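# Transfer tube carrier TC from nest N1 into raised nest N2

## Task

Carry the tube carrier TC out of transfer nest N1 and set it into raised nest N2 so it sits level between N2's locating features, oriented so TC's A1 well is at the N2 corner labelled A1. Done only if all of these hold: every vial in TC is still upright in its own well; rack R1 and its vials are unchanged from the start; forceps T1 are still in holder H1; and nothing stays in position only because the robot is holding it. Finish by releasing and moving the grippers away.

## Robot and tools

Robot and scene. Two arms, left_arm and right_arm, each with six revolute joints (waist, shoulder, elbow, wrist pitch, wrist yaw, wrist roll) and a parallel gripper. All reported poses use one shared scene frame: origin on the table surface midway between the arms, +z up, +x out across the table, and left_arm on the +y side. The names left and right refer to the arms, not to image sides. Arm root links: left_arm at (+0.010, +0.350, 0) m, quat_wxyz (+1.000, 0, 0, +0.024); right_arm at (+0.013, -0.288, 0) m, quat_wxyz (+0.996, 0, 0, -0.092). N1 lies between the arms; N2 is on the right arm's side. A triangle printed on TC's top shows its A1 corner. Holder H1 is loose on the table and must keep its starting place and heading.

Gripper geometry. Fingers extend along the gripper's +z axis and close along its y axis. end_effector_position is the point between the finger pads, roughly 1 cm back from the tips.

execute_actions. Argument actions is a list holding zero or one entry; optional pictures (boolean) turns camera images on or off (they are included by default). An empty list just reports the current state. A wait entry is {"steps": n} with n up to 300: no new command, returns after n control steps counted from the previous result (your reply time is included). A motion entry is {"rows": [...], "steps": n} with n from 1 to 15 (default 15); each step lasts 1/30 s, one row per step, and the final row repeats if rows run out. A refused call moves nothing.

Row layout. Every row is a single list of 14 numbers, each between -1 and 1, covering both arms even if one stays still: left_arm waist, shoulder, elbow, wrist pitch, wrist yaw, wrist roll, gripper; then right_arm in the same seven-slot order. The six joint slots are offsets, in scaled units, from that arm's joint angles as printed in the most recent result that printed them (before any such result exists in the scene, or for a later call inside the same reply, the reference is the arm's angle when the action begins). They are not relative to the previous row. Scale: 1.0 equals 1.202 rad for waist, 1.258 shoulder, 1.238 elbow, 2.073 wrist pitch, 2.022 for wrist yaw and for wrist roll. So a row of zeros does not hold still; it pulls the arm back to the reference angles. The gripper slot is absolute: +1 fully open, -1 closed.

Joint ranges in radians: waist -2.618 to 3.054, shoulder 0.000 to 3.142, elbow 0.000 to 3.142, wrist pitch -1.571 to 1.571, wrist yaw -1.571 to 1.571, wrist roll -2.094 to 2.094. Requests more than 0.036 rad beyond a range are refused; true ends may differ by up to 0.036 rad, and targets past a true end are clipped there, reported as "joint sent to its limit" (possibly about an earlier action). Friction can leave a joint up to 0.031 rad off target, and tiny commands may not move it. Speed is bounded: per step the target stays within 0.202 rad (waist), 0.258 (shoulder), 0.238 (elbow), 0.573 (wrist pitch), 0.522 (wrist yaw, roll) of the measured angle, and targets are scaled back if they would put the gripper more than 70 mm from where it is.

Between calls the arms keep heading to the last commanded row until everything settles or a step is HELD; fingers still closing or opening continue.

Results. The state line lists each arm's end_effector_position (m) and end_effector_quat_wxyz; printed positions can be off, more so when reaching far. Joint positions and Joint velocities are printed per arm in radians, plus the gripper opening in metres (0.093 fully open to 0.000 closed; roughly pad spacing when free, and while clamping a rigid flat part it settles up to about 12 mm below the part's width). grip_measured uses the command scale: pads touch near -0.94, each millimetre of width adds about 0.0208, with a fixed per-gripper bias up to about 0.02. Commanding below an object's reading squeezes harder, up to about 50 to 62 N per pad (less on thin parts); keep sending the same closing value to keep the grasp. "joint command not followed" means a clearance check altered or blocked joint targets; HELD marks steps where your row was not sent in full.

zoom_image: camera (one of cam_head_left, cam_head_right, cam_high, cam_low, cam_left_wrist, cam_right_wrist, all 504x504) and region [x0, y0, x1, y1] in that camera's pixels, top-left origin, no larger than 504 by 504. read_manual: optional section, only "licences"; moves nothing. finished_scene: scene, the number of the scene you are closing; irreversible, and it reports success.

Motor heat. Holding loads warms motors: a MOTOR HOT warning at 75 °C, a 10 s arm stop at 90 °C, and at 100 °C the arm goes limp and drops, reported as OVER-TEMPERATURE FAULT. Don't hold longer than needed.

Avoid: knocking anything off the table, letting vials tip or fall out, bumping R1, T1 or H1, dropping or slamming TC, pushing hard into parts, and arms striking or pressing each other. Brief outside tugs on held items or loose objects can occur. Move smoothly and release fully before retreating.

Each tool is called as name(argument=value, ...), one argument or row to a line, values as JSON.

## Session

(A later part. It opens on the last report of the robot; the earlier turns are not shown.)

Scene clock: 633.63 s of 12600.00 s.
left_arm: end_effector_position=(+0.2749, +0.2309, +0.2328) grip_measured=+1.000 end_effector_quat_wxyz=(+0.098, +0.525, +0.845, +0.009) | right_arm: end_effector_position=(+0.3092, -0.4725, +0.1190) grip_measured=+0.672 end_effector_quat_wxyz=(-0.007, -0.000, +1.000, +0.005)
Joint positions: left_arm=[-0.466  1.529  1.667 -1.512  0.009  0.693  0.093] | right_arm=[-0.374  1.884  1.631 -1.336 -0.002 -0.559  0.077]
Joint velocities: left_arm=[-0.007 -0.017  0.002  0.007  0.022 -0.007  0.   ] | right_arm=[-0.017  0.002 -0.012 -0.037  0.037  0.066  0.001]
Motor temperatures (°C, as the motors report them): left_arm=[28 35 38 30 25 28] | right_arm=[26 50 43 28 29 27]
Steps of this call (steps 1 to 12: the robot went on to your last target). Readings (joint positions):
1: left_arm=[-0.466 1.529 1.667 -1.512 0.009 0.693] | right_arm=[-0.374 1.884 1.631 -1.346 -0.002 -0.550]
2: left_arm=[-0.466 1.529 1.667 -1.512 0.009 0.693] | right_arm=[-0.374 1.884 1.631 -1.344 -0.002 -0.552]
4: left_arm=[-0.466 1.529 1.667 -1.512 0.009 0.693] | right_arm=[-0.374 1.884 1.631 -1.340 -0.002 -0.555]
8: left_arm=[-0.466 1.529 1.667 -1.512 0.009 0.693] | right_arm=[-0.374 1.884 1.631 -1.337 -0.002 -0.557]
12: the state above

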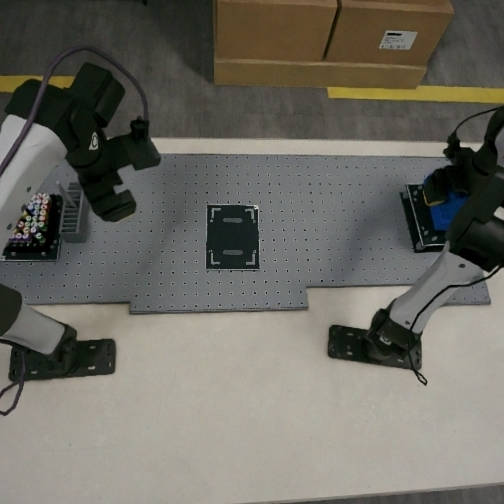

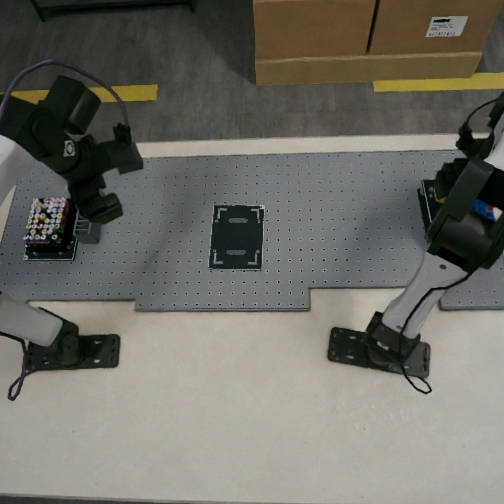

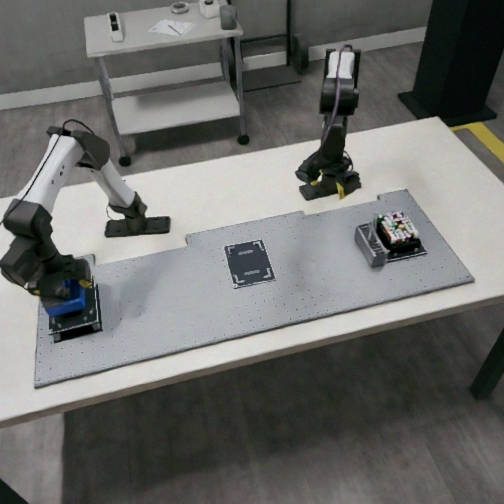

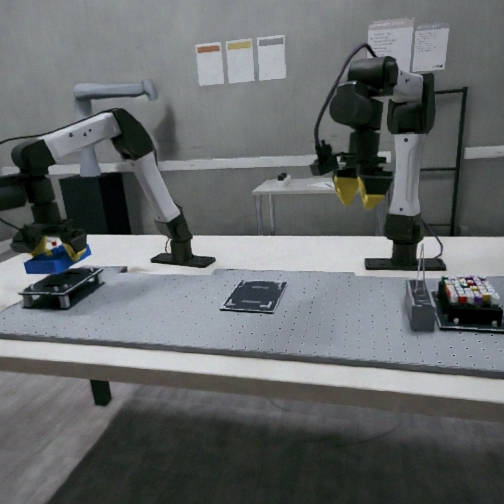

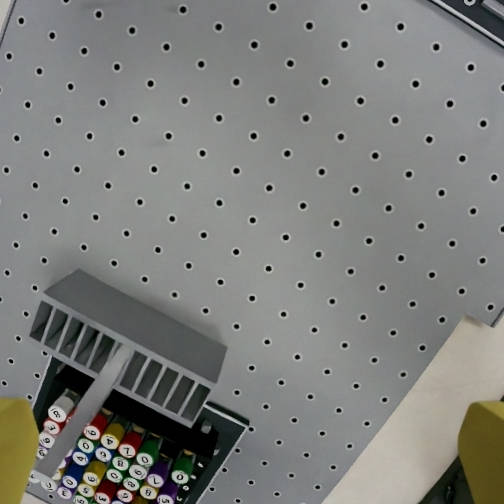

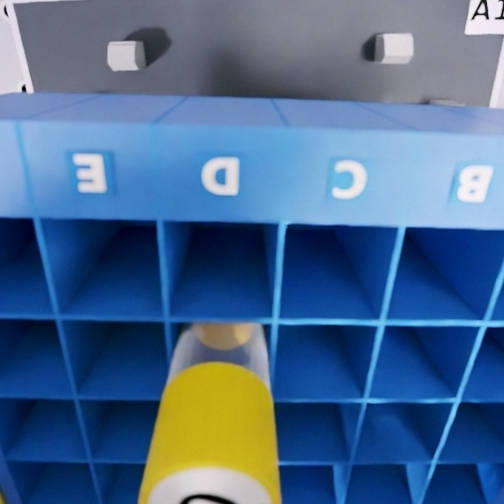

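execute_actions(
  actions=[
    {"rows": [
[0,0,0,0,0,0,1, 0,0,-0.012,0.008,0,-0.004,0.58],
[0,0,0,0,0,0,1, 0,0,-0.015,0.012,0,-0.007,0.58],
[0,0,0,0,0,0,1, 0,0,-0.020,0.016,0,-0.010,0.58],
[0,0,0,0,0,0,1, 0,0,-0.025,0.020,0,-0.013,0.58],
[0,0,0,0,0,0,1, 0,0,-0.030,0.024,0,-0.016,0.58],
[0,0,0,0,0,0,1, 0,0,-0.035,0.028,0,-0.019,0.58],
[0,0,0,0,0,0,1, 0,0,-0.040,0.032,0,-0.021,0.58],
[0,0,0,0,0,0,1, 0,0,-0.045,0.035,0,-0.023,0.58],
[0,0,0,0,0,0,1, 0,0,-0.050,0.038,0,-0.025,0.58],
[0,0,0,0,0,0,1, 0,0,-0.055,0.041,0,-0.0257,0.58],
[0,0,0,0,0,0,1, 0,0,-0.058,0.043,0,-0.0257,0.58],
[0,0,0,0,0,0,1, 0,0,-0.0606,0.0444,0,-0.0257,0.58]], "steps": 15},
  ],
  pictures=false,
)

execute_actions(
  actions=[
    {"steps": 12},
  ],
)

Scene clock: 714.73 s of 12600.00 s.
left_arm: end_effector_position=(+0.2749, +0.2309, +0.2328) grip_measured=+1.000 end_effector_quat_wxyz=(+0.098, +0.525, +0.845, +0.009) | right_arm: end_effector_position=(+0.3101, -0.4731, +0.1038) grip_measured=+0.672 end_effector_quat_wxyz=(-0.004, -0.021, +1.000, +0.004)
Joint positions: left_arm=[-0.466  1.529  1.667 -1.512  0.009  0.693  0.093] | right_arm=[-0.374  1.884  1.571 -1.268 -0.002 -0.6    0.077]
Joint velocities: left_arm=[-0.017  0.012  0.012 -0.037 -0.022  0.037  0.   ] | right_arm=[ 0.002  0.002 -0.027  0.066  0.022 -0.11   0.   ]
Motor temperatures (°C, as the motors report them): left_arm=[28 36 39 30 25 28] | right_arm=[26 52 42 28 29 27]
Steps of this call (steps 1 to 30: the robot went on to your last target; steps 31 to 90: nothing new was sent; then 77.60 s passed at rest; steps 91 to 105: all 15 steps of this action). Readings (joint positions):
91: left_arm=[-0.466 1.529 1.667 -1.512 0.009 0.693] | right_arm=[-0.374 1.884 1.631 -1.335 -0.002 -0.559]
92: left_arm=[-0.466 1.529 1.667 -1.512 0.009 0.693] | right_arm=[-0.374 1.884 1.631 -1.333 -0.002 -0.561]
94: left_arm=[-0.466 1.529 1.667 -1.512 0.009 0.693] | right_arm=[-0.374 1.884 1.627 -1.325 -0.002 -0.566]
98: left_arm=[-0.466 1.529 1.667 -1.512 0.009 0.693] | right_arm=[-0.374 1.884 1.602 -1.300 -0.002 -0.582]
105: the state above

Scene clock: 715.13 s of 12600.00 s.
left_arm: end_effector_position=(+0.2749, +0.2309, +0.2328) grip_measured=+1.000 end_effector_quat_wxyz=(+0.098, +0.525, +0.845, +0.009) | right_arm: end_effector_position=(+0.3125, -0.4746, +0.1037) grip_measured=+0.672 end_effector_quat_wxyz=(+0.001, -0.024, +1.000, +0.000)
Joint positions: left_arm=[-0.466  1.529  1.667 -1.512  0.009  0.693  0.093] | right_arm=[-0.374  1.884  1.571 -1.256 -0.002 -0.605  0.077]
Joint velocities: left_arm=[ 0.017 -0.002 -0.012 -0.037  0.022  0.022  0.   ] | right_arm=[ 0.002 -0.012  0.017 -0.037 -0.037 -0.139 -0.001]
Motor temperatures (°C, as the motors report them): left_arm=[28 36 39 30 25 28] | right_arm=[26 52 42 28 29 27]
Steps of this call (steps 1 to 12: the robot went on to your last target). Readings (joint positions):
1: left_arm=[-0.466 1.529 1.667 -1.512 0.009 0.693] | right_arm=[-0.374 1.884 1.571 -1.266 -0.002 -0.601]
2: left_arm=[-0.466 1.529 1.667 -1.512 0.009 0.693] | right_arm=[-0.374 1.884 1.571 -1.264 -0.002 -0.602]
4: left_arm=[-0.466 1.529 1.667 -1.512 0.009 0.693] | right_arm=[-0.374 1.884 1.571 -1.260 -0.002 -0.603]
8: left_arm=[-0.466 1.529 1.667 -1.512 0.009 0.693] | right_arm=[-0.374 1.884 1.571 -1.257 -0.002 -0.604]
12: the state above

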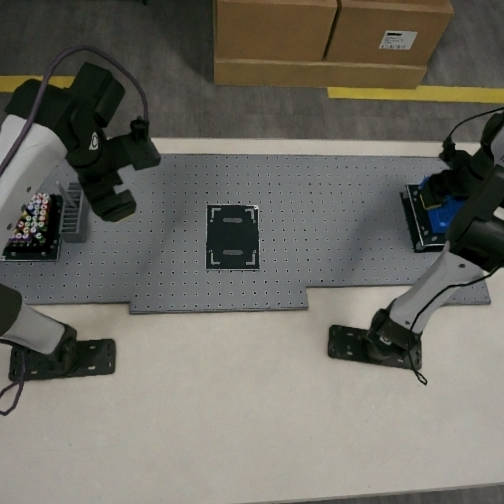

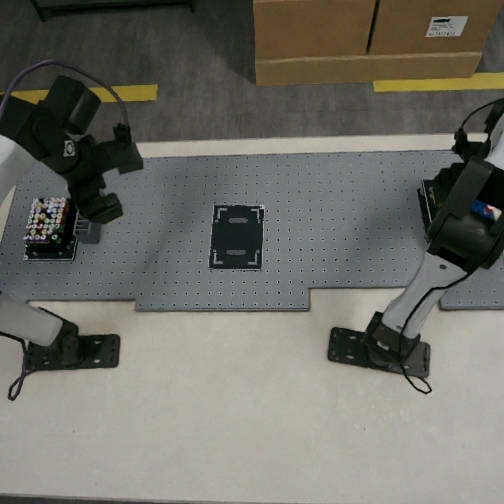

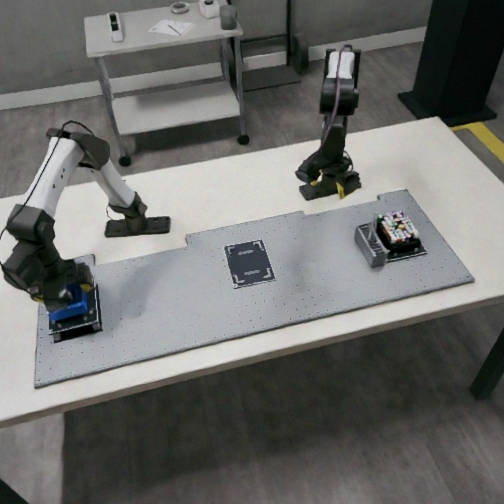

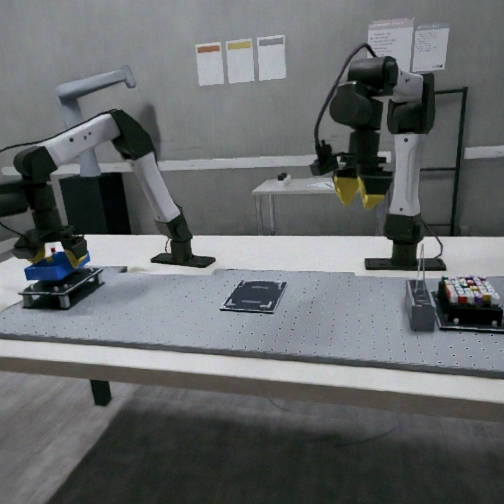

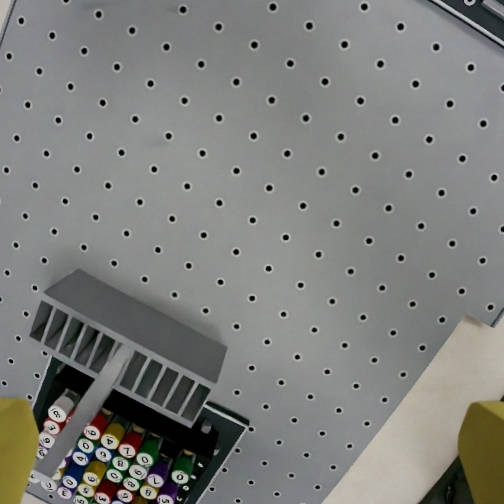

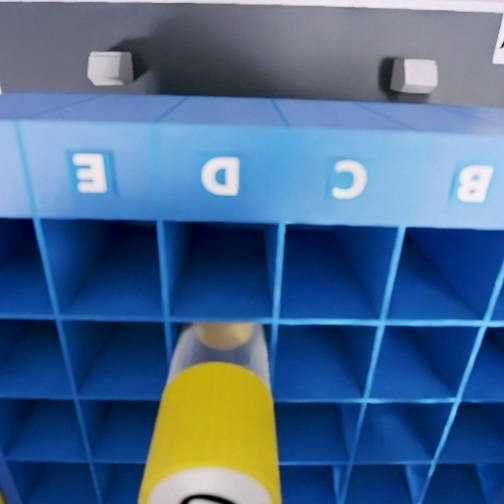

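zoom_image(
  camera="cam_low",
  region=[10, 230, 120, 315],
)

zoom_image(
  camera="cam_high",
  region=[20, 250, 140, 350],
)

Region (10, 230, 120, 315) of cam_low's 504x504 image, scaled by 4.582, with more detail than that image has; it fills the top 389 rows of this view, and the rest is white.

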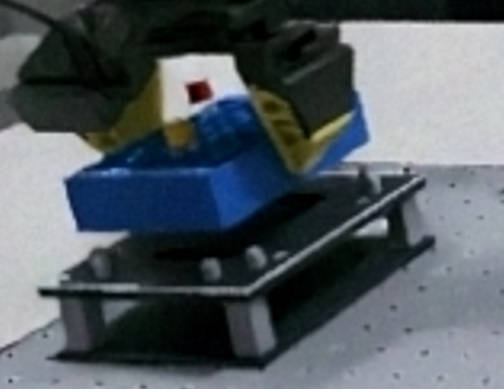

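Region (20, 250, 140, 350) of cam_high's 504x504 image, scaled by 4.200, with more detail than that image has.

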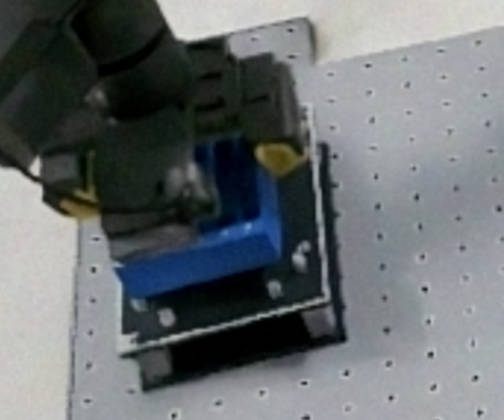

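execute_actions(
  actions=[
    {"rows": [
[0,0,0,0,0,0,1, 0.003,0,-0.012,0.006,0,0,0.58],
[0,0,0,0,0,0,1, 0.005,0,-0.016,0.009,0,0,0.58],
[0,0,0,0,0,0,1, 0.007,0,-0.020,0.011,0,0,0.58],
[0,0,0,0,0,0,1, 0.0083,0,-0.024,0.013,0,0,0.58],
[0,0,0,0,0,0,1, 0.0083,0,-0.028,0.015,0,0,0.58],
[0,0,0,0,0,0,1, 0.0083,0,-0.032,0.017,0,0,0.58],
[0,0,0,0,0,0,1, 0.0083,0,-0.035,0.019,0,0,0.58],
[0,0,0,0,0,0,1, 0.0083,0,-0.039,0.0203,0,0,0.58]], "steps": 15},
  ],
  pictures=false,
)

execute_actions(
  actions=[
    {"steps": 12},
  ],
)

Scene clock: 769.07 s of 12600.00 s.
left_arm: end_effector_position=(+0.2749, +0.2309, +0.2328) grip_measured=+1.000 end_effector_quat_wxyz=(+0.098, +0.525, +0.845, +0.009) | right_arm: end_effector_position=(+0.3103, -0.4732, +0.0952) grip_measured=+0.672 end_effector_quat_wxyz=(-0.002, -0.024, +1.000, +0.002)
Joint positions: left_arm=[-0.466  1.529  1.667 -1.512  0.009  0.693  0.093] | right_arm=[-0.374  1.884  1.537 -1.23  -0.002 -0.605  0.077]
Joint velocities: left_arm=[-0.002 -0.017 -0.012 -0.051 -0.081 -0.037  0.   ] | right_arm=[ 0.017  0.012  0.002  0.081  0.022  0.037 -0.001]
Motor temperatures (°C, as the motors report them): left_arm=[28 36 40 30 25 28] | right_arm=[26 52 41 28 29 27]
Steps of this call (steps 1 to 30: the robot went on to your last target; steps 31 to 90: nothing new was sent; then 50.43 s passed at rest; steps 91 to 105: all 15 steps of this action). Readings (joint positions):
91: left_arm=[-0.466 1.529 1.667 -1.512 0.009 0.693] | right_arm=[-0.374 1.884 1.571 -1.256 -0.002 -0.605]
92: left_arm=[-0.466 1.529 1.667 -1.512 0.009 0.693] | right_arm=[-0.374 1.884 1.571 -1.255 -0.002 -0.605]
94: left_arm=[-0.466 1.529 1.667 -1.512 0.009 0.693] | right_arm=[-0.374 1.884 1.567 -1.250 -0.002 -0.605]
98: left_arm=[-0.466 1.529 1.667 -1.512 0.009 0.693] | right_arm=[-0.374 1.884 1.546 -1.238 -0.002 -0.605]
105: the state above

Scene clock: 769.47 s of 12600.00 s.
left_arm: end_effector_position=(+0.2749, +0.2309, +0.2328) grip_measured=+1.000 end_effector_quat_wxyz=(+0.098, +0.525, +0.845, +0.009) | right_arm: end_effector_position=(+0.3110, -0.4736, +0.0952) grip_measured=+0.672 end_effector_quat_wxyz=(-0.001, -0.024, +1.000, +0.002)
Joint positions: left_arm=[-0.466  1.529  1.667 -1.512  0.009  0.693  0.093] | right_arm=[-0.374  1.884  1.537 -1.226 -0.002 -0.605  0.077]
Joint velocities: left_arm=[-0.007 -0.007 -0.007 -0.022  0.066 -0.007  0.   ] | right_arm=[-0.002  0.002  0.012  0.037  0.037  0.037 -0.001]
Motor temperatures (°C, as the motors report them): left_arm=[28 36 40 30 25 28] | right_arm=[26 52 41 28 29 27]
Steps of this call (steps 1 to 12: the robot went on to your last target). Readings (joint positions):
1: left_arm=[-0.466 1.529 1.667 -1.512 0.009 0.693] | right_arm=[-0.374 1.884 1.537 -1.229 -0.002 -0.605]
2: left_arm=[-0.466 1.529 1.667 -1.512 0.009 0.693] | right_arm=[-0.374 1.884 1.537 -1.228 -0.002 -0.605]
4: left_arm=[-0.466 1.529 1.667 -1.512 0.009 0.693] | right_arm=[-0.374 1.884 1.537 -1.228 -0.002 -0.605]
8: left_arm=[-0.466 1.529 1.667 -1.512 0.009 0.693] | right_arm=[-0.374 1.884 1.537 -1.227 -0.002 -0.605]
12: the state above

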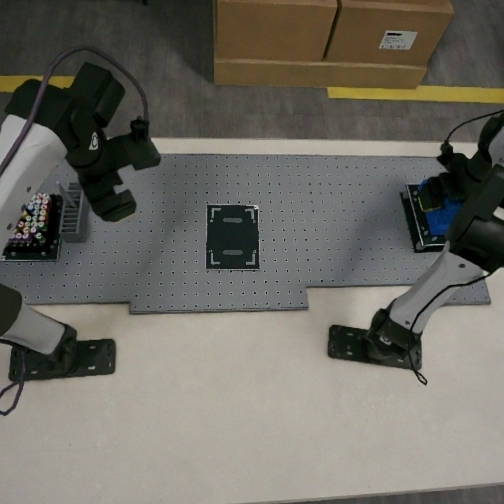

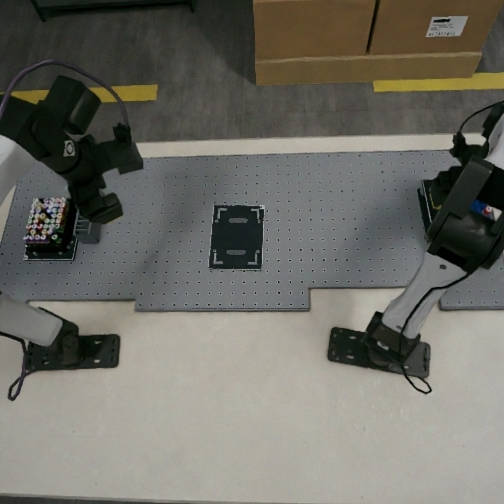

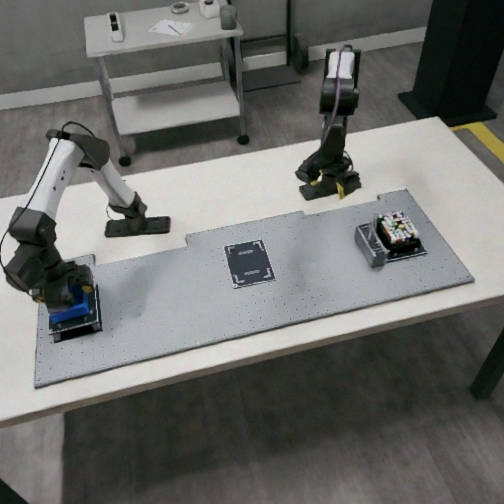

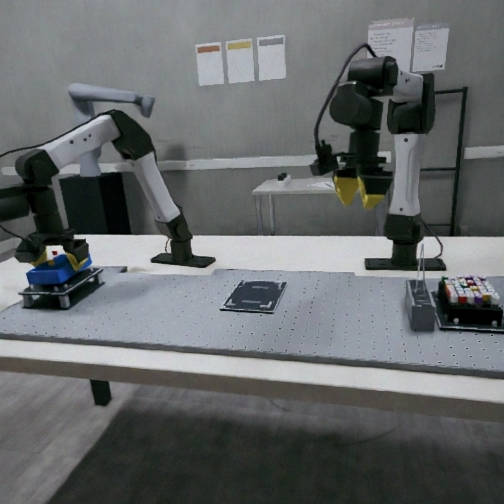

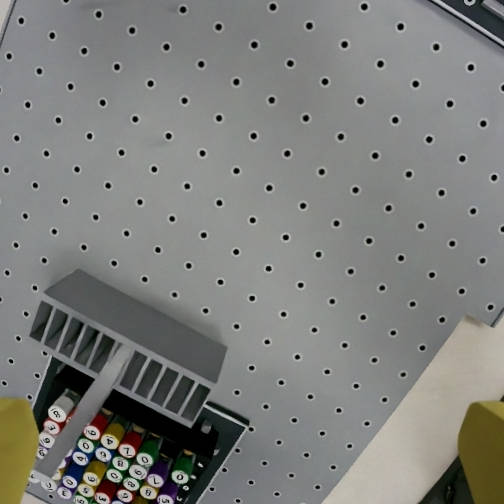

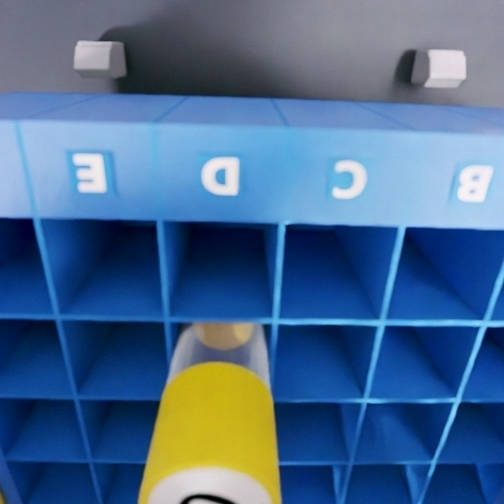

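execute_actions(
  actions=[
    {"rows": [
[0,0,0,0,0,0,1, 0,0,-0.011,0.008,0,0,0.58],
[0,0,0,0,0,0,1, 0,0,-0.014,0.011,0,0,0.58],
[0,0,0,0,0,0,1, 0,0,-0.017,0.014,0,0,0.58],
[0,0,0,0,0,0,1, 0,0,-0.020,0.017,0,0,0.58],
[0,0,0,0,0,0,1, 0,0,-0.023,0.019,0,0,0.58],
[0,0,0,0,0,0,1, 0,0,-0.026,0.021,0,0,0.58],
[0,0,0,0,0,0,1, 0,0,-0.029,0.023,0,0,0.58],
[0,0,0,0,0,0,1, 0,0,-0.032,0.0251,0,0,0.58],
[0,0,0,0,0,0,1, 0,0,-0.035,0.0251,0,0,0.58],
[0,0,0,0,0,0,1, 0,0,-0.037,0.0251,0,0,0.58],
[0,0,0,0,0,0,1, 0,0,-0.0388,0.0251,0,0,0.58]], "steps": 15},
  ],
  pictures=false,
)

execute_actions(
  actions=[
    {"steps": 12},
  ],
)

Scene clock: 805.13 s of 12600.00 s.
left_arm: end_effector_position=(+0.2749, +0.2309, +0.2328) grip_measured=+1.000 end_effector_quat_wxyz=(+0.098, +0.525, +0.845, +0.009) | right_arm: end_effector_position=(+0.3125, -0.4739, +0.0880) grip_measured=+0.672 end_effector_quat_wxyz=(+0.004, -0.024, +1.000, +0.000)
Joint positions: left_arm=[-0.466  1.529  1.667 -1.512  0.009  0.693  0.093] | right_arm=[-0.374  1.884  1.508 -1.188 -0.005 -0.607  0.077]
Joint velocities: left_arm=[ 0.002 -0.032  0.002 -0.051  0.066 -0.022  0.   ] | right_arm=[-0.007 -0.007 -0.012  0.081  0.037 -0.081 -0.001]
Motor temperatures (°C, as the motors report them): left_arm=[28 36 40 30 25 28] | right_arm=[26 52 41 28 29 27]
Steps of this call (steps 1 to 15: the robot went on to your last target; steps 16 to 90: nothing new was sent; then 32.17 s passed at rest; steps 91 to 105: all 15 steps of this action). Readings (joint positions):
91: left_arm=[-0.466 1.529 1.667 -1.512 0.009 0.693] | right_arm=[-0.374 1.884 1.537 -1.226 -0.002 -0.605]
92: left_arm=[-0.466 1.529 1.667 -1.512 0.009 0.693] | right_arm=[-0.374 1.884 1.537 -1.225 -0.002 -0.605]
94: left_arm=[-0.466 1.529 1.667 -1.512 0.009 0.693] | right_arm=[-0.374 1.884 1.535 -1.219 -0.002 -0.605]
98: left_arm=[-0.466 1.529 1.667 -1.512 0.009 0.693] | right_arm=[-0.374 1.884 1.520 -1.202 -0.002 -0.605]
105: the state above

Scene clock: 805.53 s of 12600.00 s.
left_arm: end_effector_position=(+0.2749, +0.2309, +0.2328) grip_measured=+1.000 end_effector_quat_wxyz=(+0.098, +0.525, +0.845, +0.009) | right_arm: end_effector_position=(+0.3128, -0.4738, +0.0875) grip_measured=+0.672 end_effector_quat_wxyz=(+0.005, -0.024, +1.000, +0.001)
Joint positions: left_arm=[-0.466  1.529  1.667 -1.512  0.009  0.693  0.093] | right_arm=[-0.374  1.884  1.506 -1.185 -0.006 -0.607  0.077]
Joint velocities: left_arm=[ 0.007 -0.012  0.007  0.037  0.022 -0.081  0.   ] | right_arm=[ 0.007  0.007 -0.017 -0.037 -0.051 -0.022  0.   ]
Motor temperatures (°C, as the motors report them): left_arm=[28 36 40 30 25 28] | right_arm=[26 52 41 28 29 27]
Steps of this call (steps 1 to 12: the robot went on to your last target). Readings (joint positions):
1: left_arm=[-0.466 1.529 1.667 -1.512 0.009 0.693] | right_arm=[-0.374 1.884 1.508 -1.188 -0.005 -0.607]
2: left_arm=[-0.466 1.529 1.667 -1.512 0.009 0.693] | right_arm=[-0.374 1.884 1.508 -1.188 -0.005 -0.607]
4: left_arm=[-0.466 1.529 1.667 -1.512 0.009 0.693] | right_arm=[-0.374 1.884 1.507 -1.187 -0.006 -0.607]
8: left_arm=[-0.466 1.529 1.667 -1.512 0.009 0.693] | right_arm=[-0.374 1.884 1.506 -1.185 -0.006 -0.607]
12: the state above

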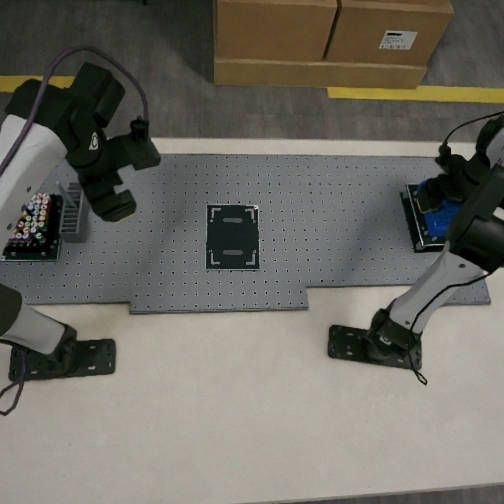

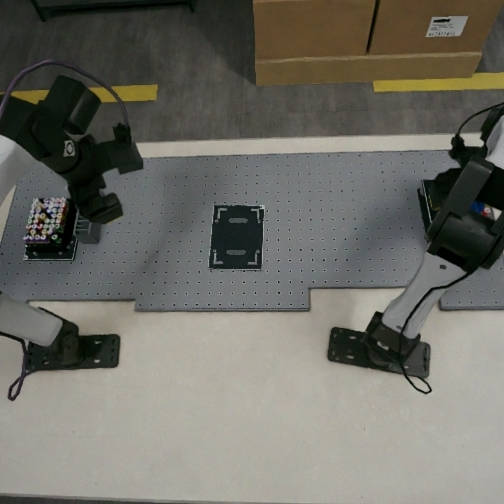

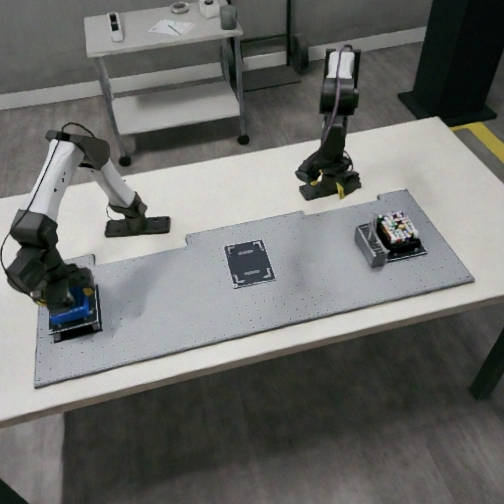

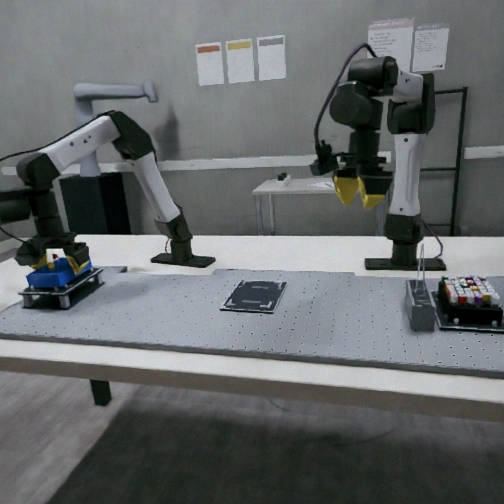

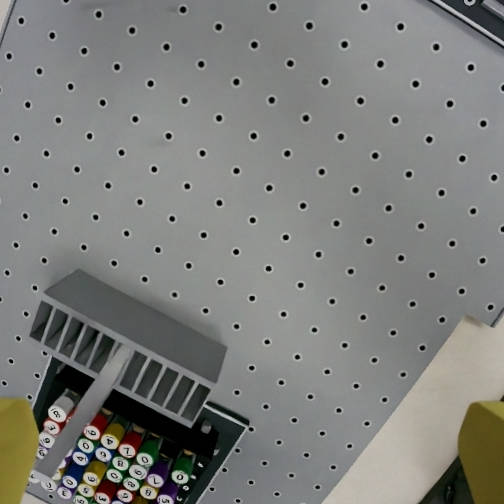

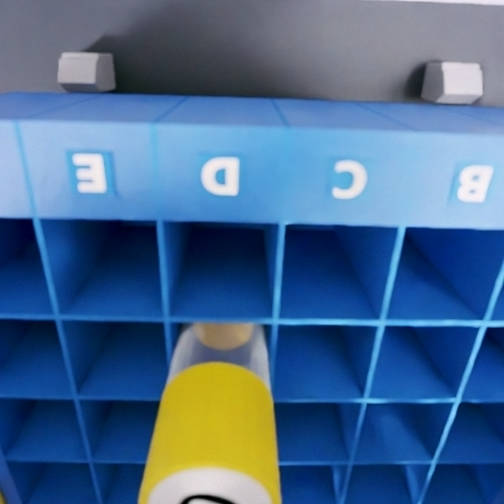

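execute_actions(
  actions=[],
)

Scene clock: 833.77 s of 12600.00 s.
left_arm: end_effector_position=(+0.2749, +0.2309, +0.2328) grip_measured=+1.000 end_effector_quat_wxyz=(+0.098, +0.525, +0.845, +0.009) | right_arm: end_effector_position=(+0.3128, -0.4738, +0.0875) grip_measured=+0.672 end_effector_quat_wxyz=(+0.005, -0.024, +1.000, +0.001)
Joint positions: left_arm=[-0.466  1.529  1.667 -1.512  0.009  0.693  0.093] | right_arm=[-0.374  1.884  1.506 -1.185 -0.006 -0.607  0.077]
Joint velocities: left_arm=[-0.002 -0.022 -0.007  0.007  0.007 -0.066  0.   ] | right_arm=[-0.007 -0.007  0.002 -0.022  0.022  0.051 -0.   ]
Motor temperatures (°C, as the motors report them): left_arm=[28 36 40 30 25 28] | right_arm=[26 52 41 28 29 27]
Steps of this call (steps 1 to 15: the robot went on to your last target; steps 16 to 90: nothing new was sent; then 25.23 s passed at rest). Readings (joint positions):
1: left_arm=[-0.466 1.529 1.667 -1.512 0.009 0.693] | right_arm=[-0.374 1.884 1.506 -1.185 -0.006 -0.607]
2: left_arm=[-0.466 1.529 1.667 -1.512 0.009 0.693] | right_arm=[-0.374 1.884 1.506 -1.185 -0.006 -0.607]
4: left_arm=[-0.466 1.529 1.667 -1.512 0.009 0.693] | right_arm=[-0.374 1.884 1.506 -1.185 -0.006 -0.607]
8: left_arm=[-0.466 1.529 1.667 -1.512 0.009 0.693] | right_arm=[-0.374 1.884 1.506 -1.185 -0.006 -0.607]
90: the state above
All arms were judged still, so your last target was given up. Only a new action makes them travel on or press farther. Fingers that are still opening or closing keep moving.

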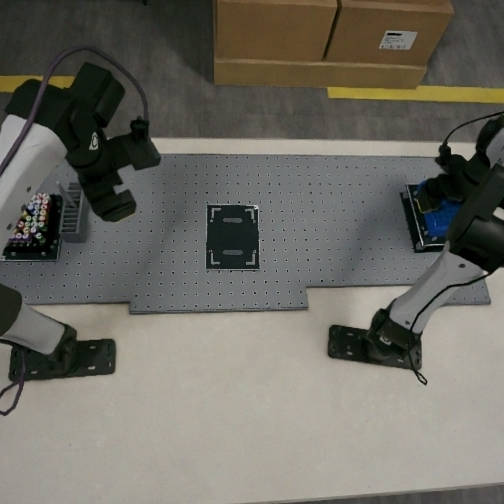

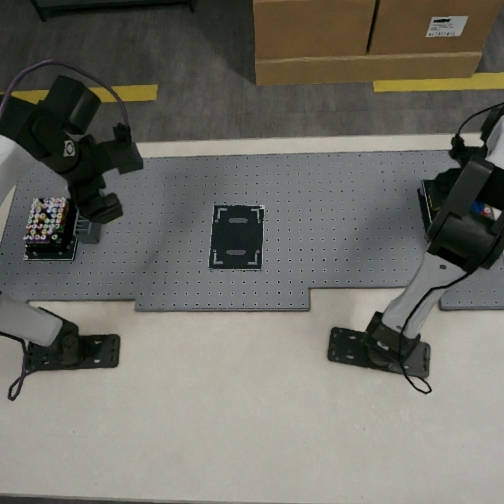

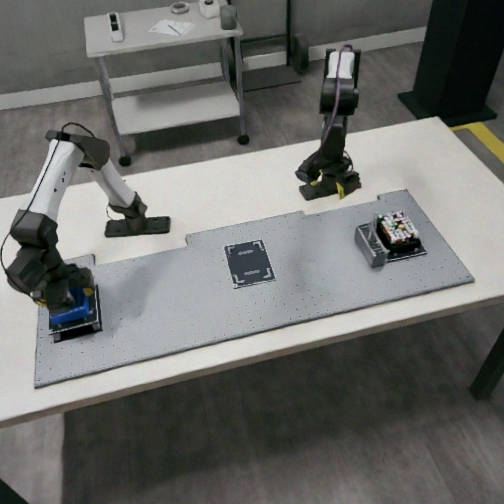

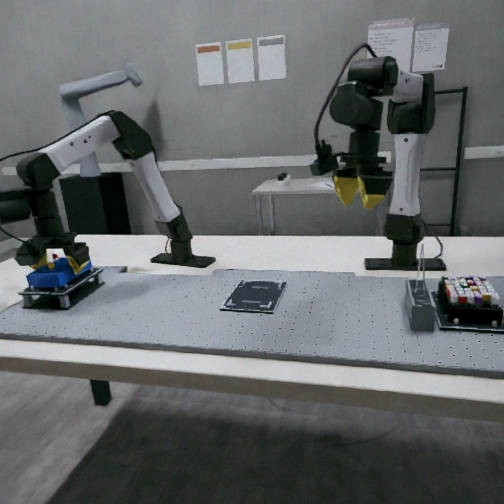

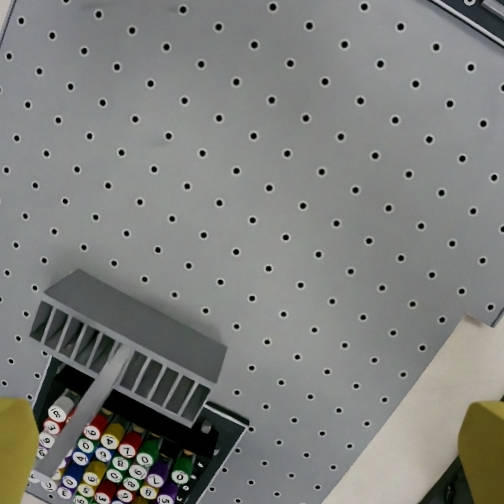

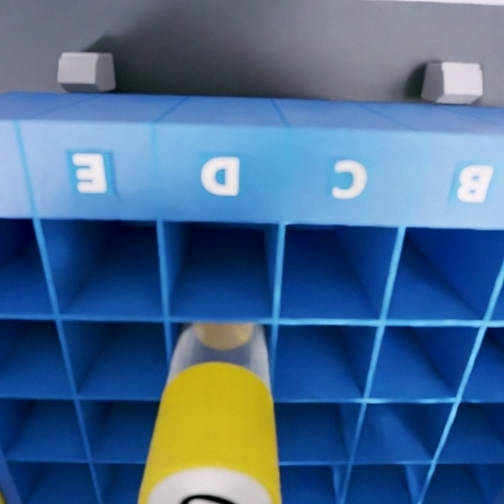

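execute_actions(
  actions=[
    {"rows":[[0,0,0,0,0,0,1,0,0,-0.012,0.006,0,0,0.58],[0,0,0,0,0,0,1,0,0,-0.014,0.0075,0,0,0.58],[0,0,0,0,0,0,1,0,0,-0.016,0.009,0,0,0.58],[0,0,0,0,0,0,1,0,0,-0.018,0.010,0,0,0.58],[0,0,0,0,0,0,1,0,0,-0.020,0.011,0,0,0.58],[0,0,0,0,0,0,1,0,0,-0.022,0.012,0,0,0.58],[0,0,0,0,0,0,1,0,0,-0.024,0.013,0,0,0.58],[0,0,0,0,0,0,1,0,0,-0.026,0.014,0,0,0.58],[0,0,0,0,0,0,1,0,0,-0.028,0.015,0,0,0.58],[0,0,0,0,0,0,1,0,0,-0.029,0.016,0,0,0.58]],"steps":15},
  ],
)

Scene clock: 846.47 s of 12600.00 s.
left_arm: end_effector_position=(+0.2749, +0.2309, +0.2328) grip_measured=+1.000 end_effector_quat_wxyz=(+0.098, +0.525, +0.845, +0.009) | right_arm: end_effector_position=(+0.3128, -0.4738, +0.0829) grip_measured=+0.672 end_effector_quat_wxyz=(+0.006, -0.027, +1.000, -0.000)
Joint positions: left_arm=[-0.466  1.529  1.667 -1.512  0.009  0.693  0.093] | right_arm=[-0.374  1.884  1.487 -1.164 -0.007 -0.611  0.077]
Joint velocities: left_arm=[-0.002 -0.012  0.002 -0.051  0.051  0.051  0.   ] | right_arm=[-0.002 -0.007 -0.017 -0.066  0.095 -0.037 -0.001]
Motor temperatures (°C, as the motors report them): left_arm=[28 36 40 30 25 28] | right_arm=[26 52 41 28 29 27]
Steps of this call (steps 1 to 90: nothing new was sent; then 9.20 s passed at rest; steps 91 to 105: all 15 steps of this action). Readings (joint positions):
91: left_arm=[-0.466 1.529 1.667 -1.512 0.009 0.693] | right_arm=[-0.374 1.884 1.506 -1.185 -0.007 -0.607]
92: left_arm=[-0.466 1.529 1.667 -1.512 0.009 0.693] | right_arm=[-0.374 1.884 1.506 -1.184 -0.007 -0.607]
94: left_arm=[-0.466 1.529 1.667 -1.512 0.009 0.693] | right_arm=[-0.374 1.884 1.506 -1.184 -0.007 -0.607]
98: left_arm=[-0.466 1.529 1.667 -1.512 0.009 0.693] | right_arm=[-0.374 1.884 1.496 -1.174 -0.007 -0.607]
105: the state above

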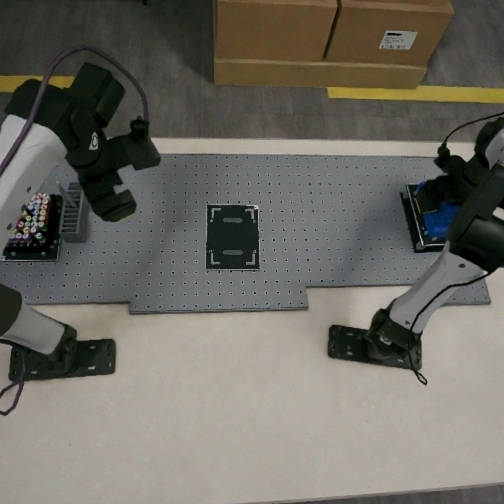

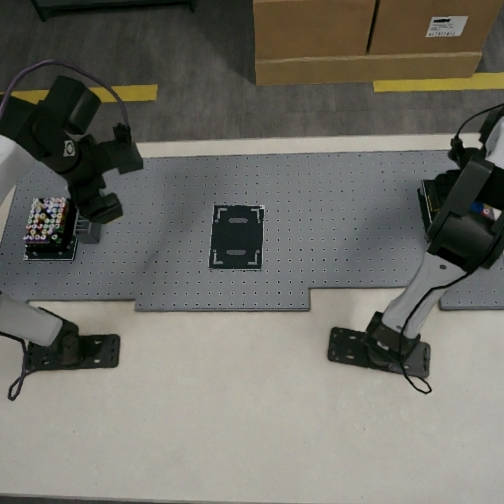

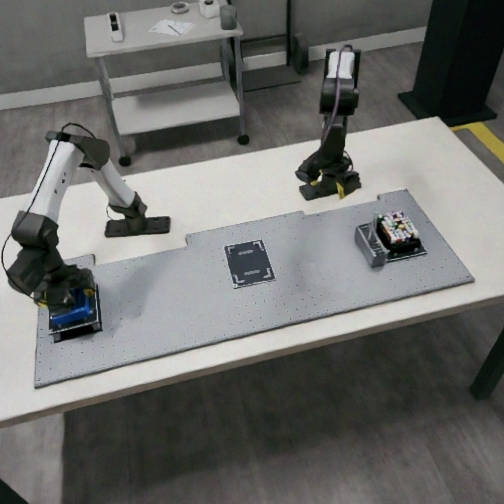

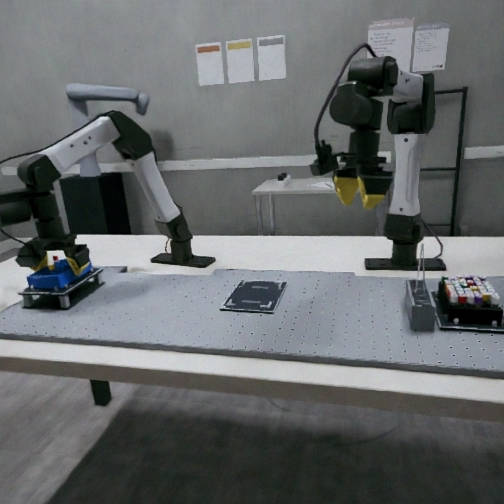

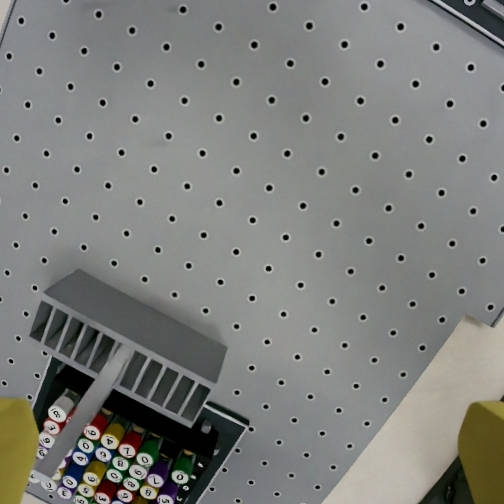

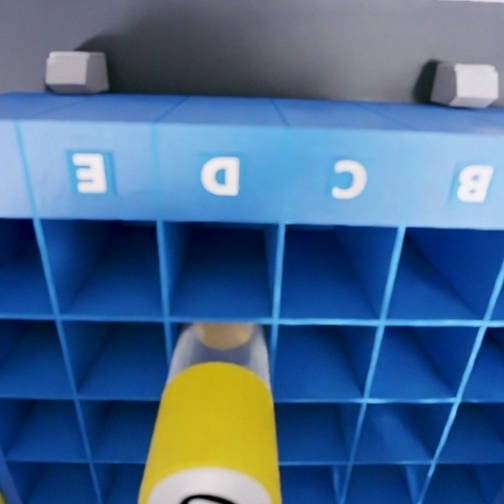

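execute_actions(
  actions=[
    {"rows":[[0,0,0,0,0,0,1,0,0,-0.010,0.006,0,0,0.58],[0,0,0,0,0,0,1,0,0,-0.012,0.007,0,0,0.58],[0,0,0,0,0,0,1,0,0,-0.014,0.008,0,0,0.58],[0,0,0,0,0,0,1,0,0,-0.016,0.009,0,0,0.58],[0,0,0,0,0,0,1,0,0,-0.018,0.010,0,0,0.58],[0,0,0,0,0,0,1,0,0,-0.020,0.011,0,0,0.58],[0,0,0,0,0,0,1,0,0,-0.022,0.012,0,0,0.58],[0,0,0,0,0,0,1,0,0,-0.024,0.013,0,0,0.58]],"steps":15},
  ],
)

execute_actions(
  actions=[
    {"steps":10},
  ],
)

Scene clock: 856.10 s of 12600.00 s.
left_arm: end_effector_position=(+0.2749, +0.2309, +0.2328) grip_measured=+1.000 end_effector_quat_wxyz=(+0.098, +0.525, +0.845, +0.009) | right_arm: end_effector_position=(+0.3128, -0.4738, +0.0812) grip_measured=+0.672 end_effector_quat_wxyz=(+0.007, -0.027, +1.000, -0.000)
Joint positions: left_arm=[-0.466  1.529  1.667 -1.512  0.009  0.693  0.093] | right_arm=[-0.374  1.884  1.481 -1.155 -0.007 -0.612  0.077]
Joint velocities: left_arm=[ 0.007  0.017 -0.007 -0.007  0.007 -0.051  0.   ] | right_arm=[-0.007 -0.012 -0.002 -0.007 -0.037 -0.095 -0.   ]
Motor temperatures (°C, as the motors report them): left_arm=[28 36 40 30 25 28] | right_arm=[26 52 41 29 29 27]
Steps of this call (steps 1 to 15: the robot went on to your last target; steps 16 to 90: nothing new was sent; then 6.13 s passed at rest; steps 91 to 105: all 15 steps of this action). Readings (joint positions):
91: left_arm=[-0.466 1.529 1.667 -1.512 0.009 0.693] | right_arm=[-0.374 1.884 1.487 -1.163 -0.007 -0.612]
92: left_arm=[-0.466 1.529 1.667 -1.512 0.009 0.693] | right_arm=[-0.374 1.884 1.487 -1.163 -0.007 -0.612]
94: left_arm=[-0.466 1.529 1.667 -1.512 0.009 0.693] | right_arm=[-0.374 1.884 1.487 -1.163 -0.007 -0.612]
98: left_arm=[-0.466 1.529 1.667 -1.512 0.009 0.693] | right_arm=[-0.374 1.884 1.481 -1.157 -0.007 -0.612]
105: the state above

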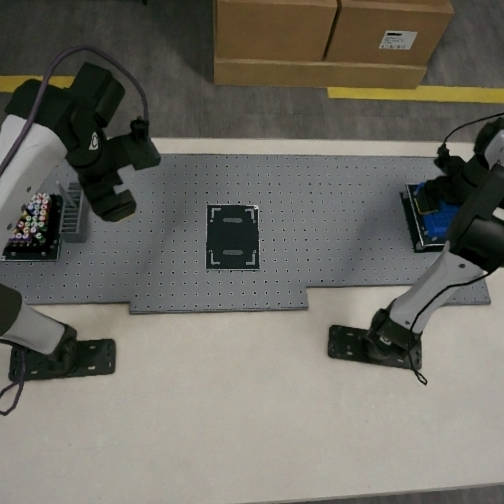

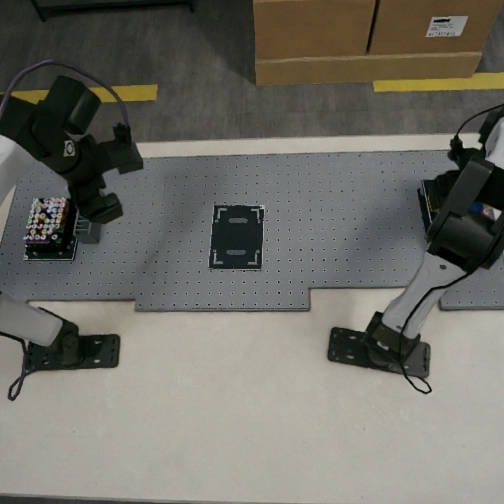

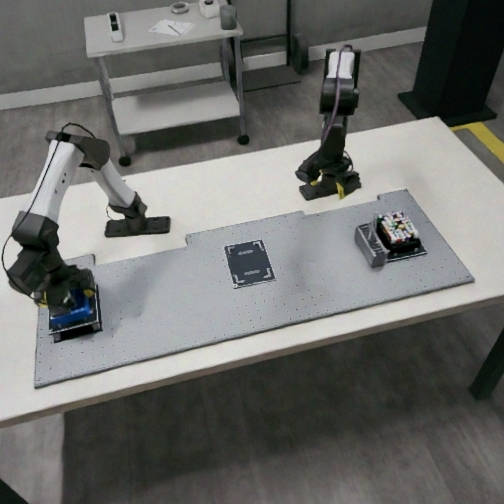

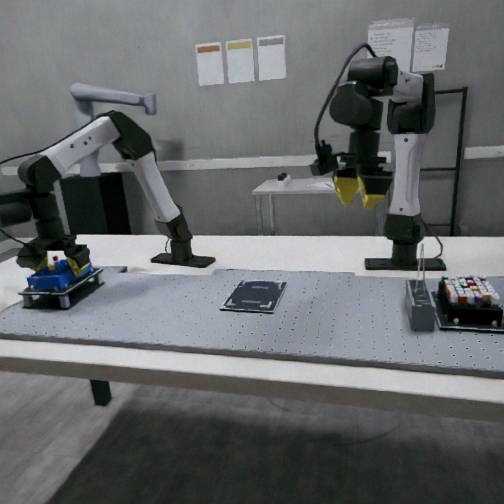

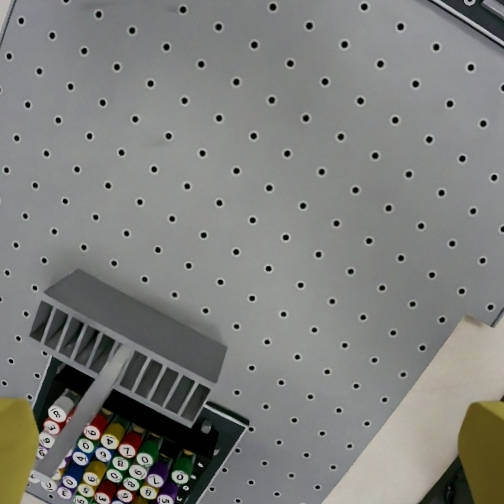

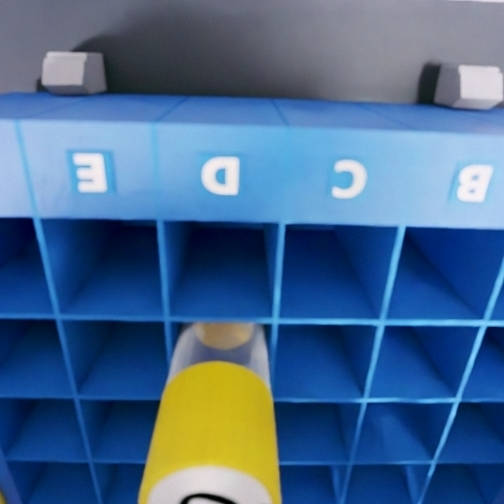

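Scene clock: 856.43 s of 12600.00 s.
left_arm: end_effector_position=(+0.2749, +0.2309, +0.2328) grip_measured=+1.000 end_effector_quat_wxyz=(+0.098, +0.525, +0.845, +0.009) | right_arm: end_effector_position=(+0.3128, -0.4738, +0.0812) grip_measured=+0.672 end_effector_quat_wxyz=(+0.007, -0.027, +1.000, -0.000)
Joint positions: left_arm=[-0.466  1.529  1.667 -1.512  0.009  0.693  0.093] | right_arm=[-0.374  1.884  1.481 -1.155 -0.007 -0.612  0.077]
Joint velocities: left_arm=[-0.012 -0.002 -0.002  0.022 -0.022 -0.022  0.   ] | right_arm=[ 0.002 -0.017  0.022 -0.022  0.022 -0.007  0.   ]
Motor temperatures (°C, as the motors report them): left_arm=[28 36 40 30 25 28] | right_arm=[26 52 41 29 29 27]
Steps of this call (steps 1 to 10: the robot went on to your last target). Readings (joint positions):
1: left_arm=[-0.466 1.529 1.667 -1.512 0.009 0.693] | right_arm=[-0.374 1.884 1.481 -1.155 -0.007 -0.612]
2: left_arm=[-0.466 1.529 1.667 -1.512 0.009 0.693] | right_arm=[-0.374 1.884 1.481 -1.155 -0.007 -0.612]
4: left_arm=[-0.466 1.529 1.667 -1.512 0.009 0.693] | right_arm=[-0.374 1.884 1.481 -1.155 -0.007 -0.612]
8: left_arm=[-0.466 1.529 1.667 -1.512 0.009 0.693] | right_arm=[-0.374 1.884 1.481 -1.155 -0.007 -0.612]
10: the state above

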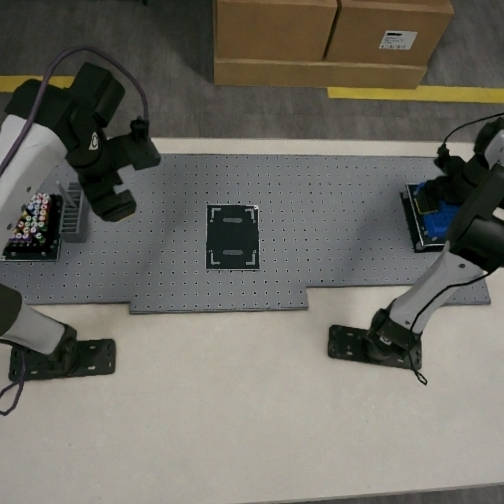

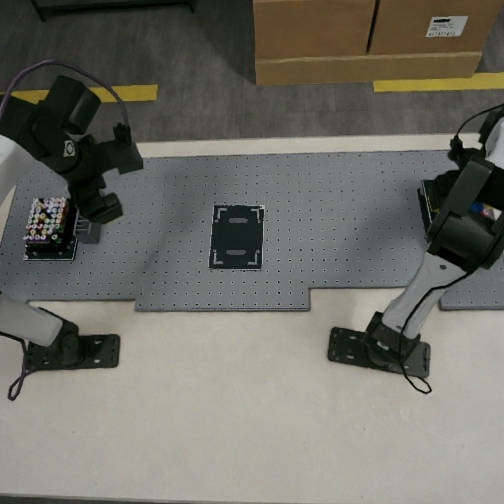

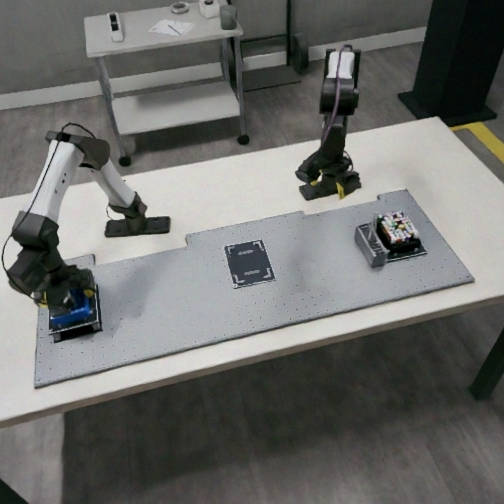

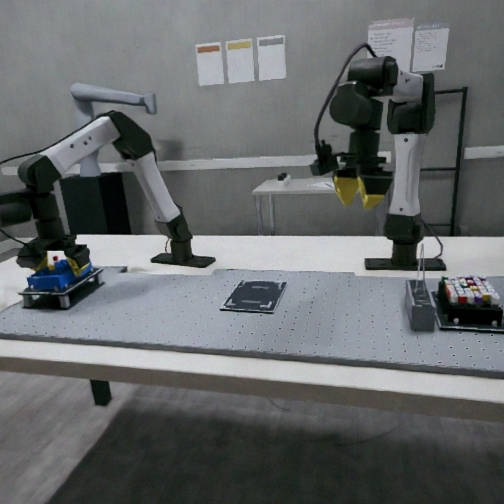

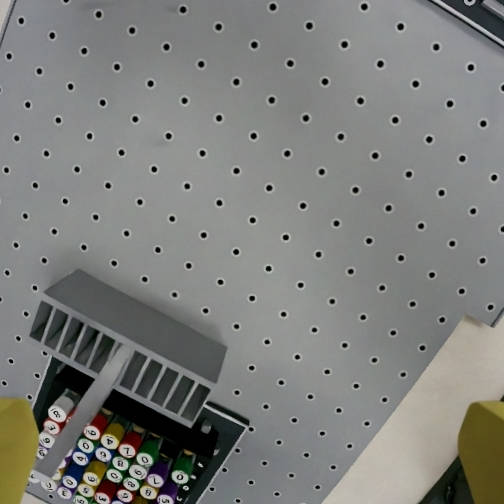

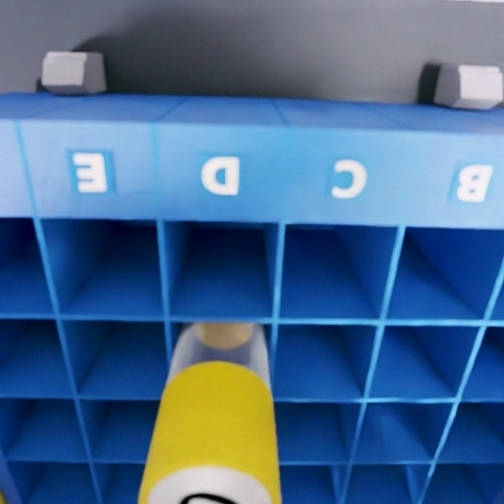

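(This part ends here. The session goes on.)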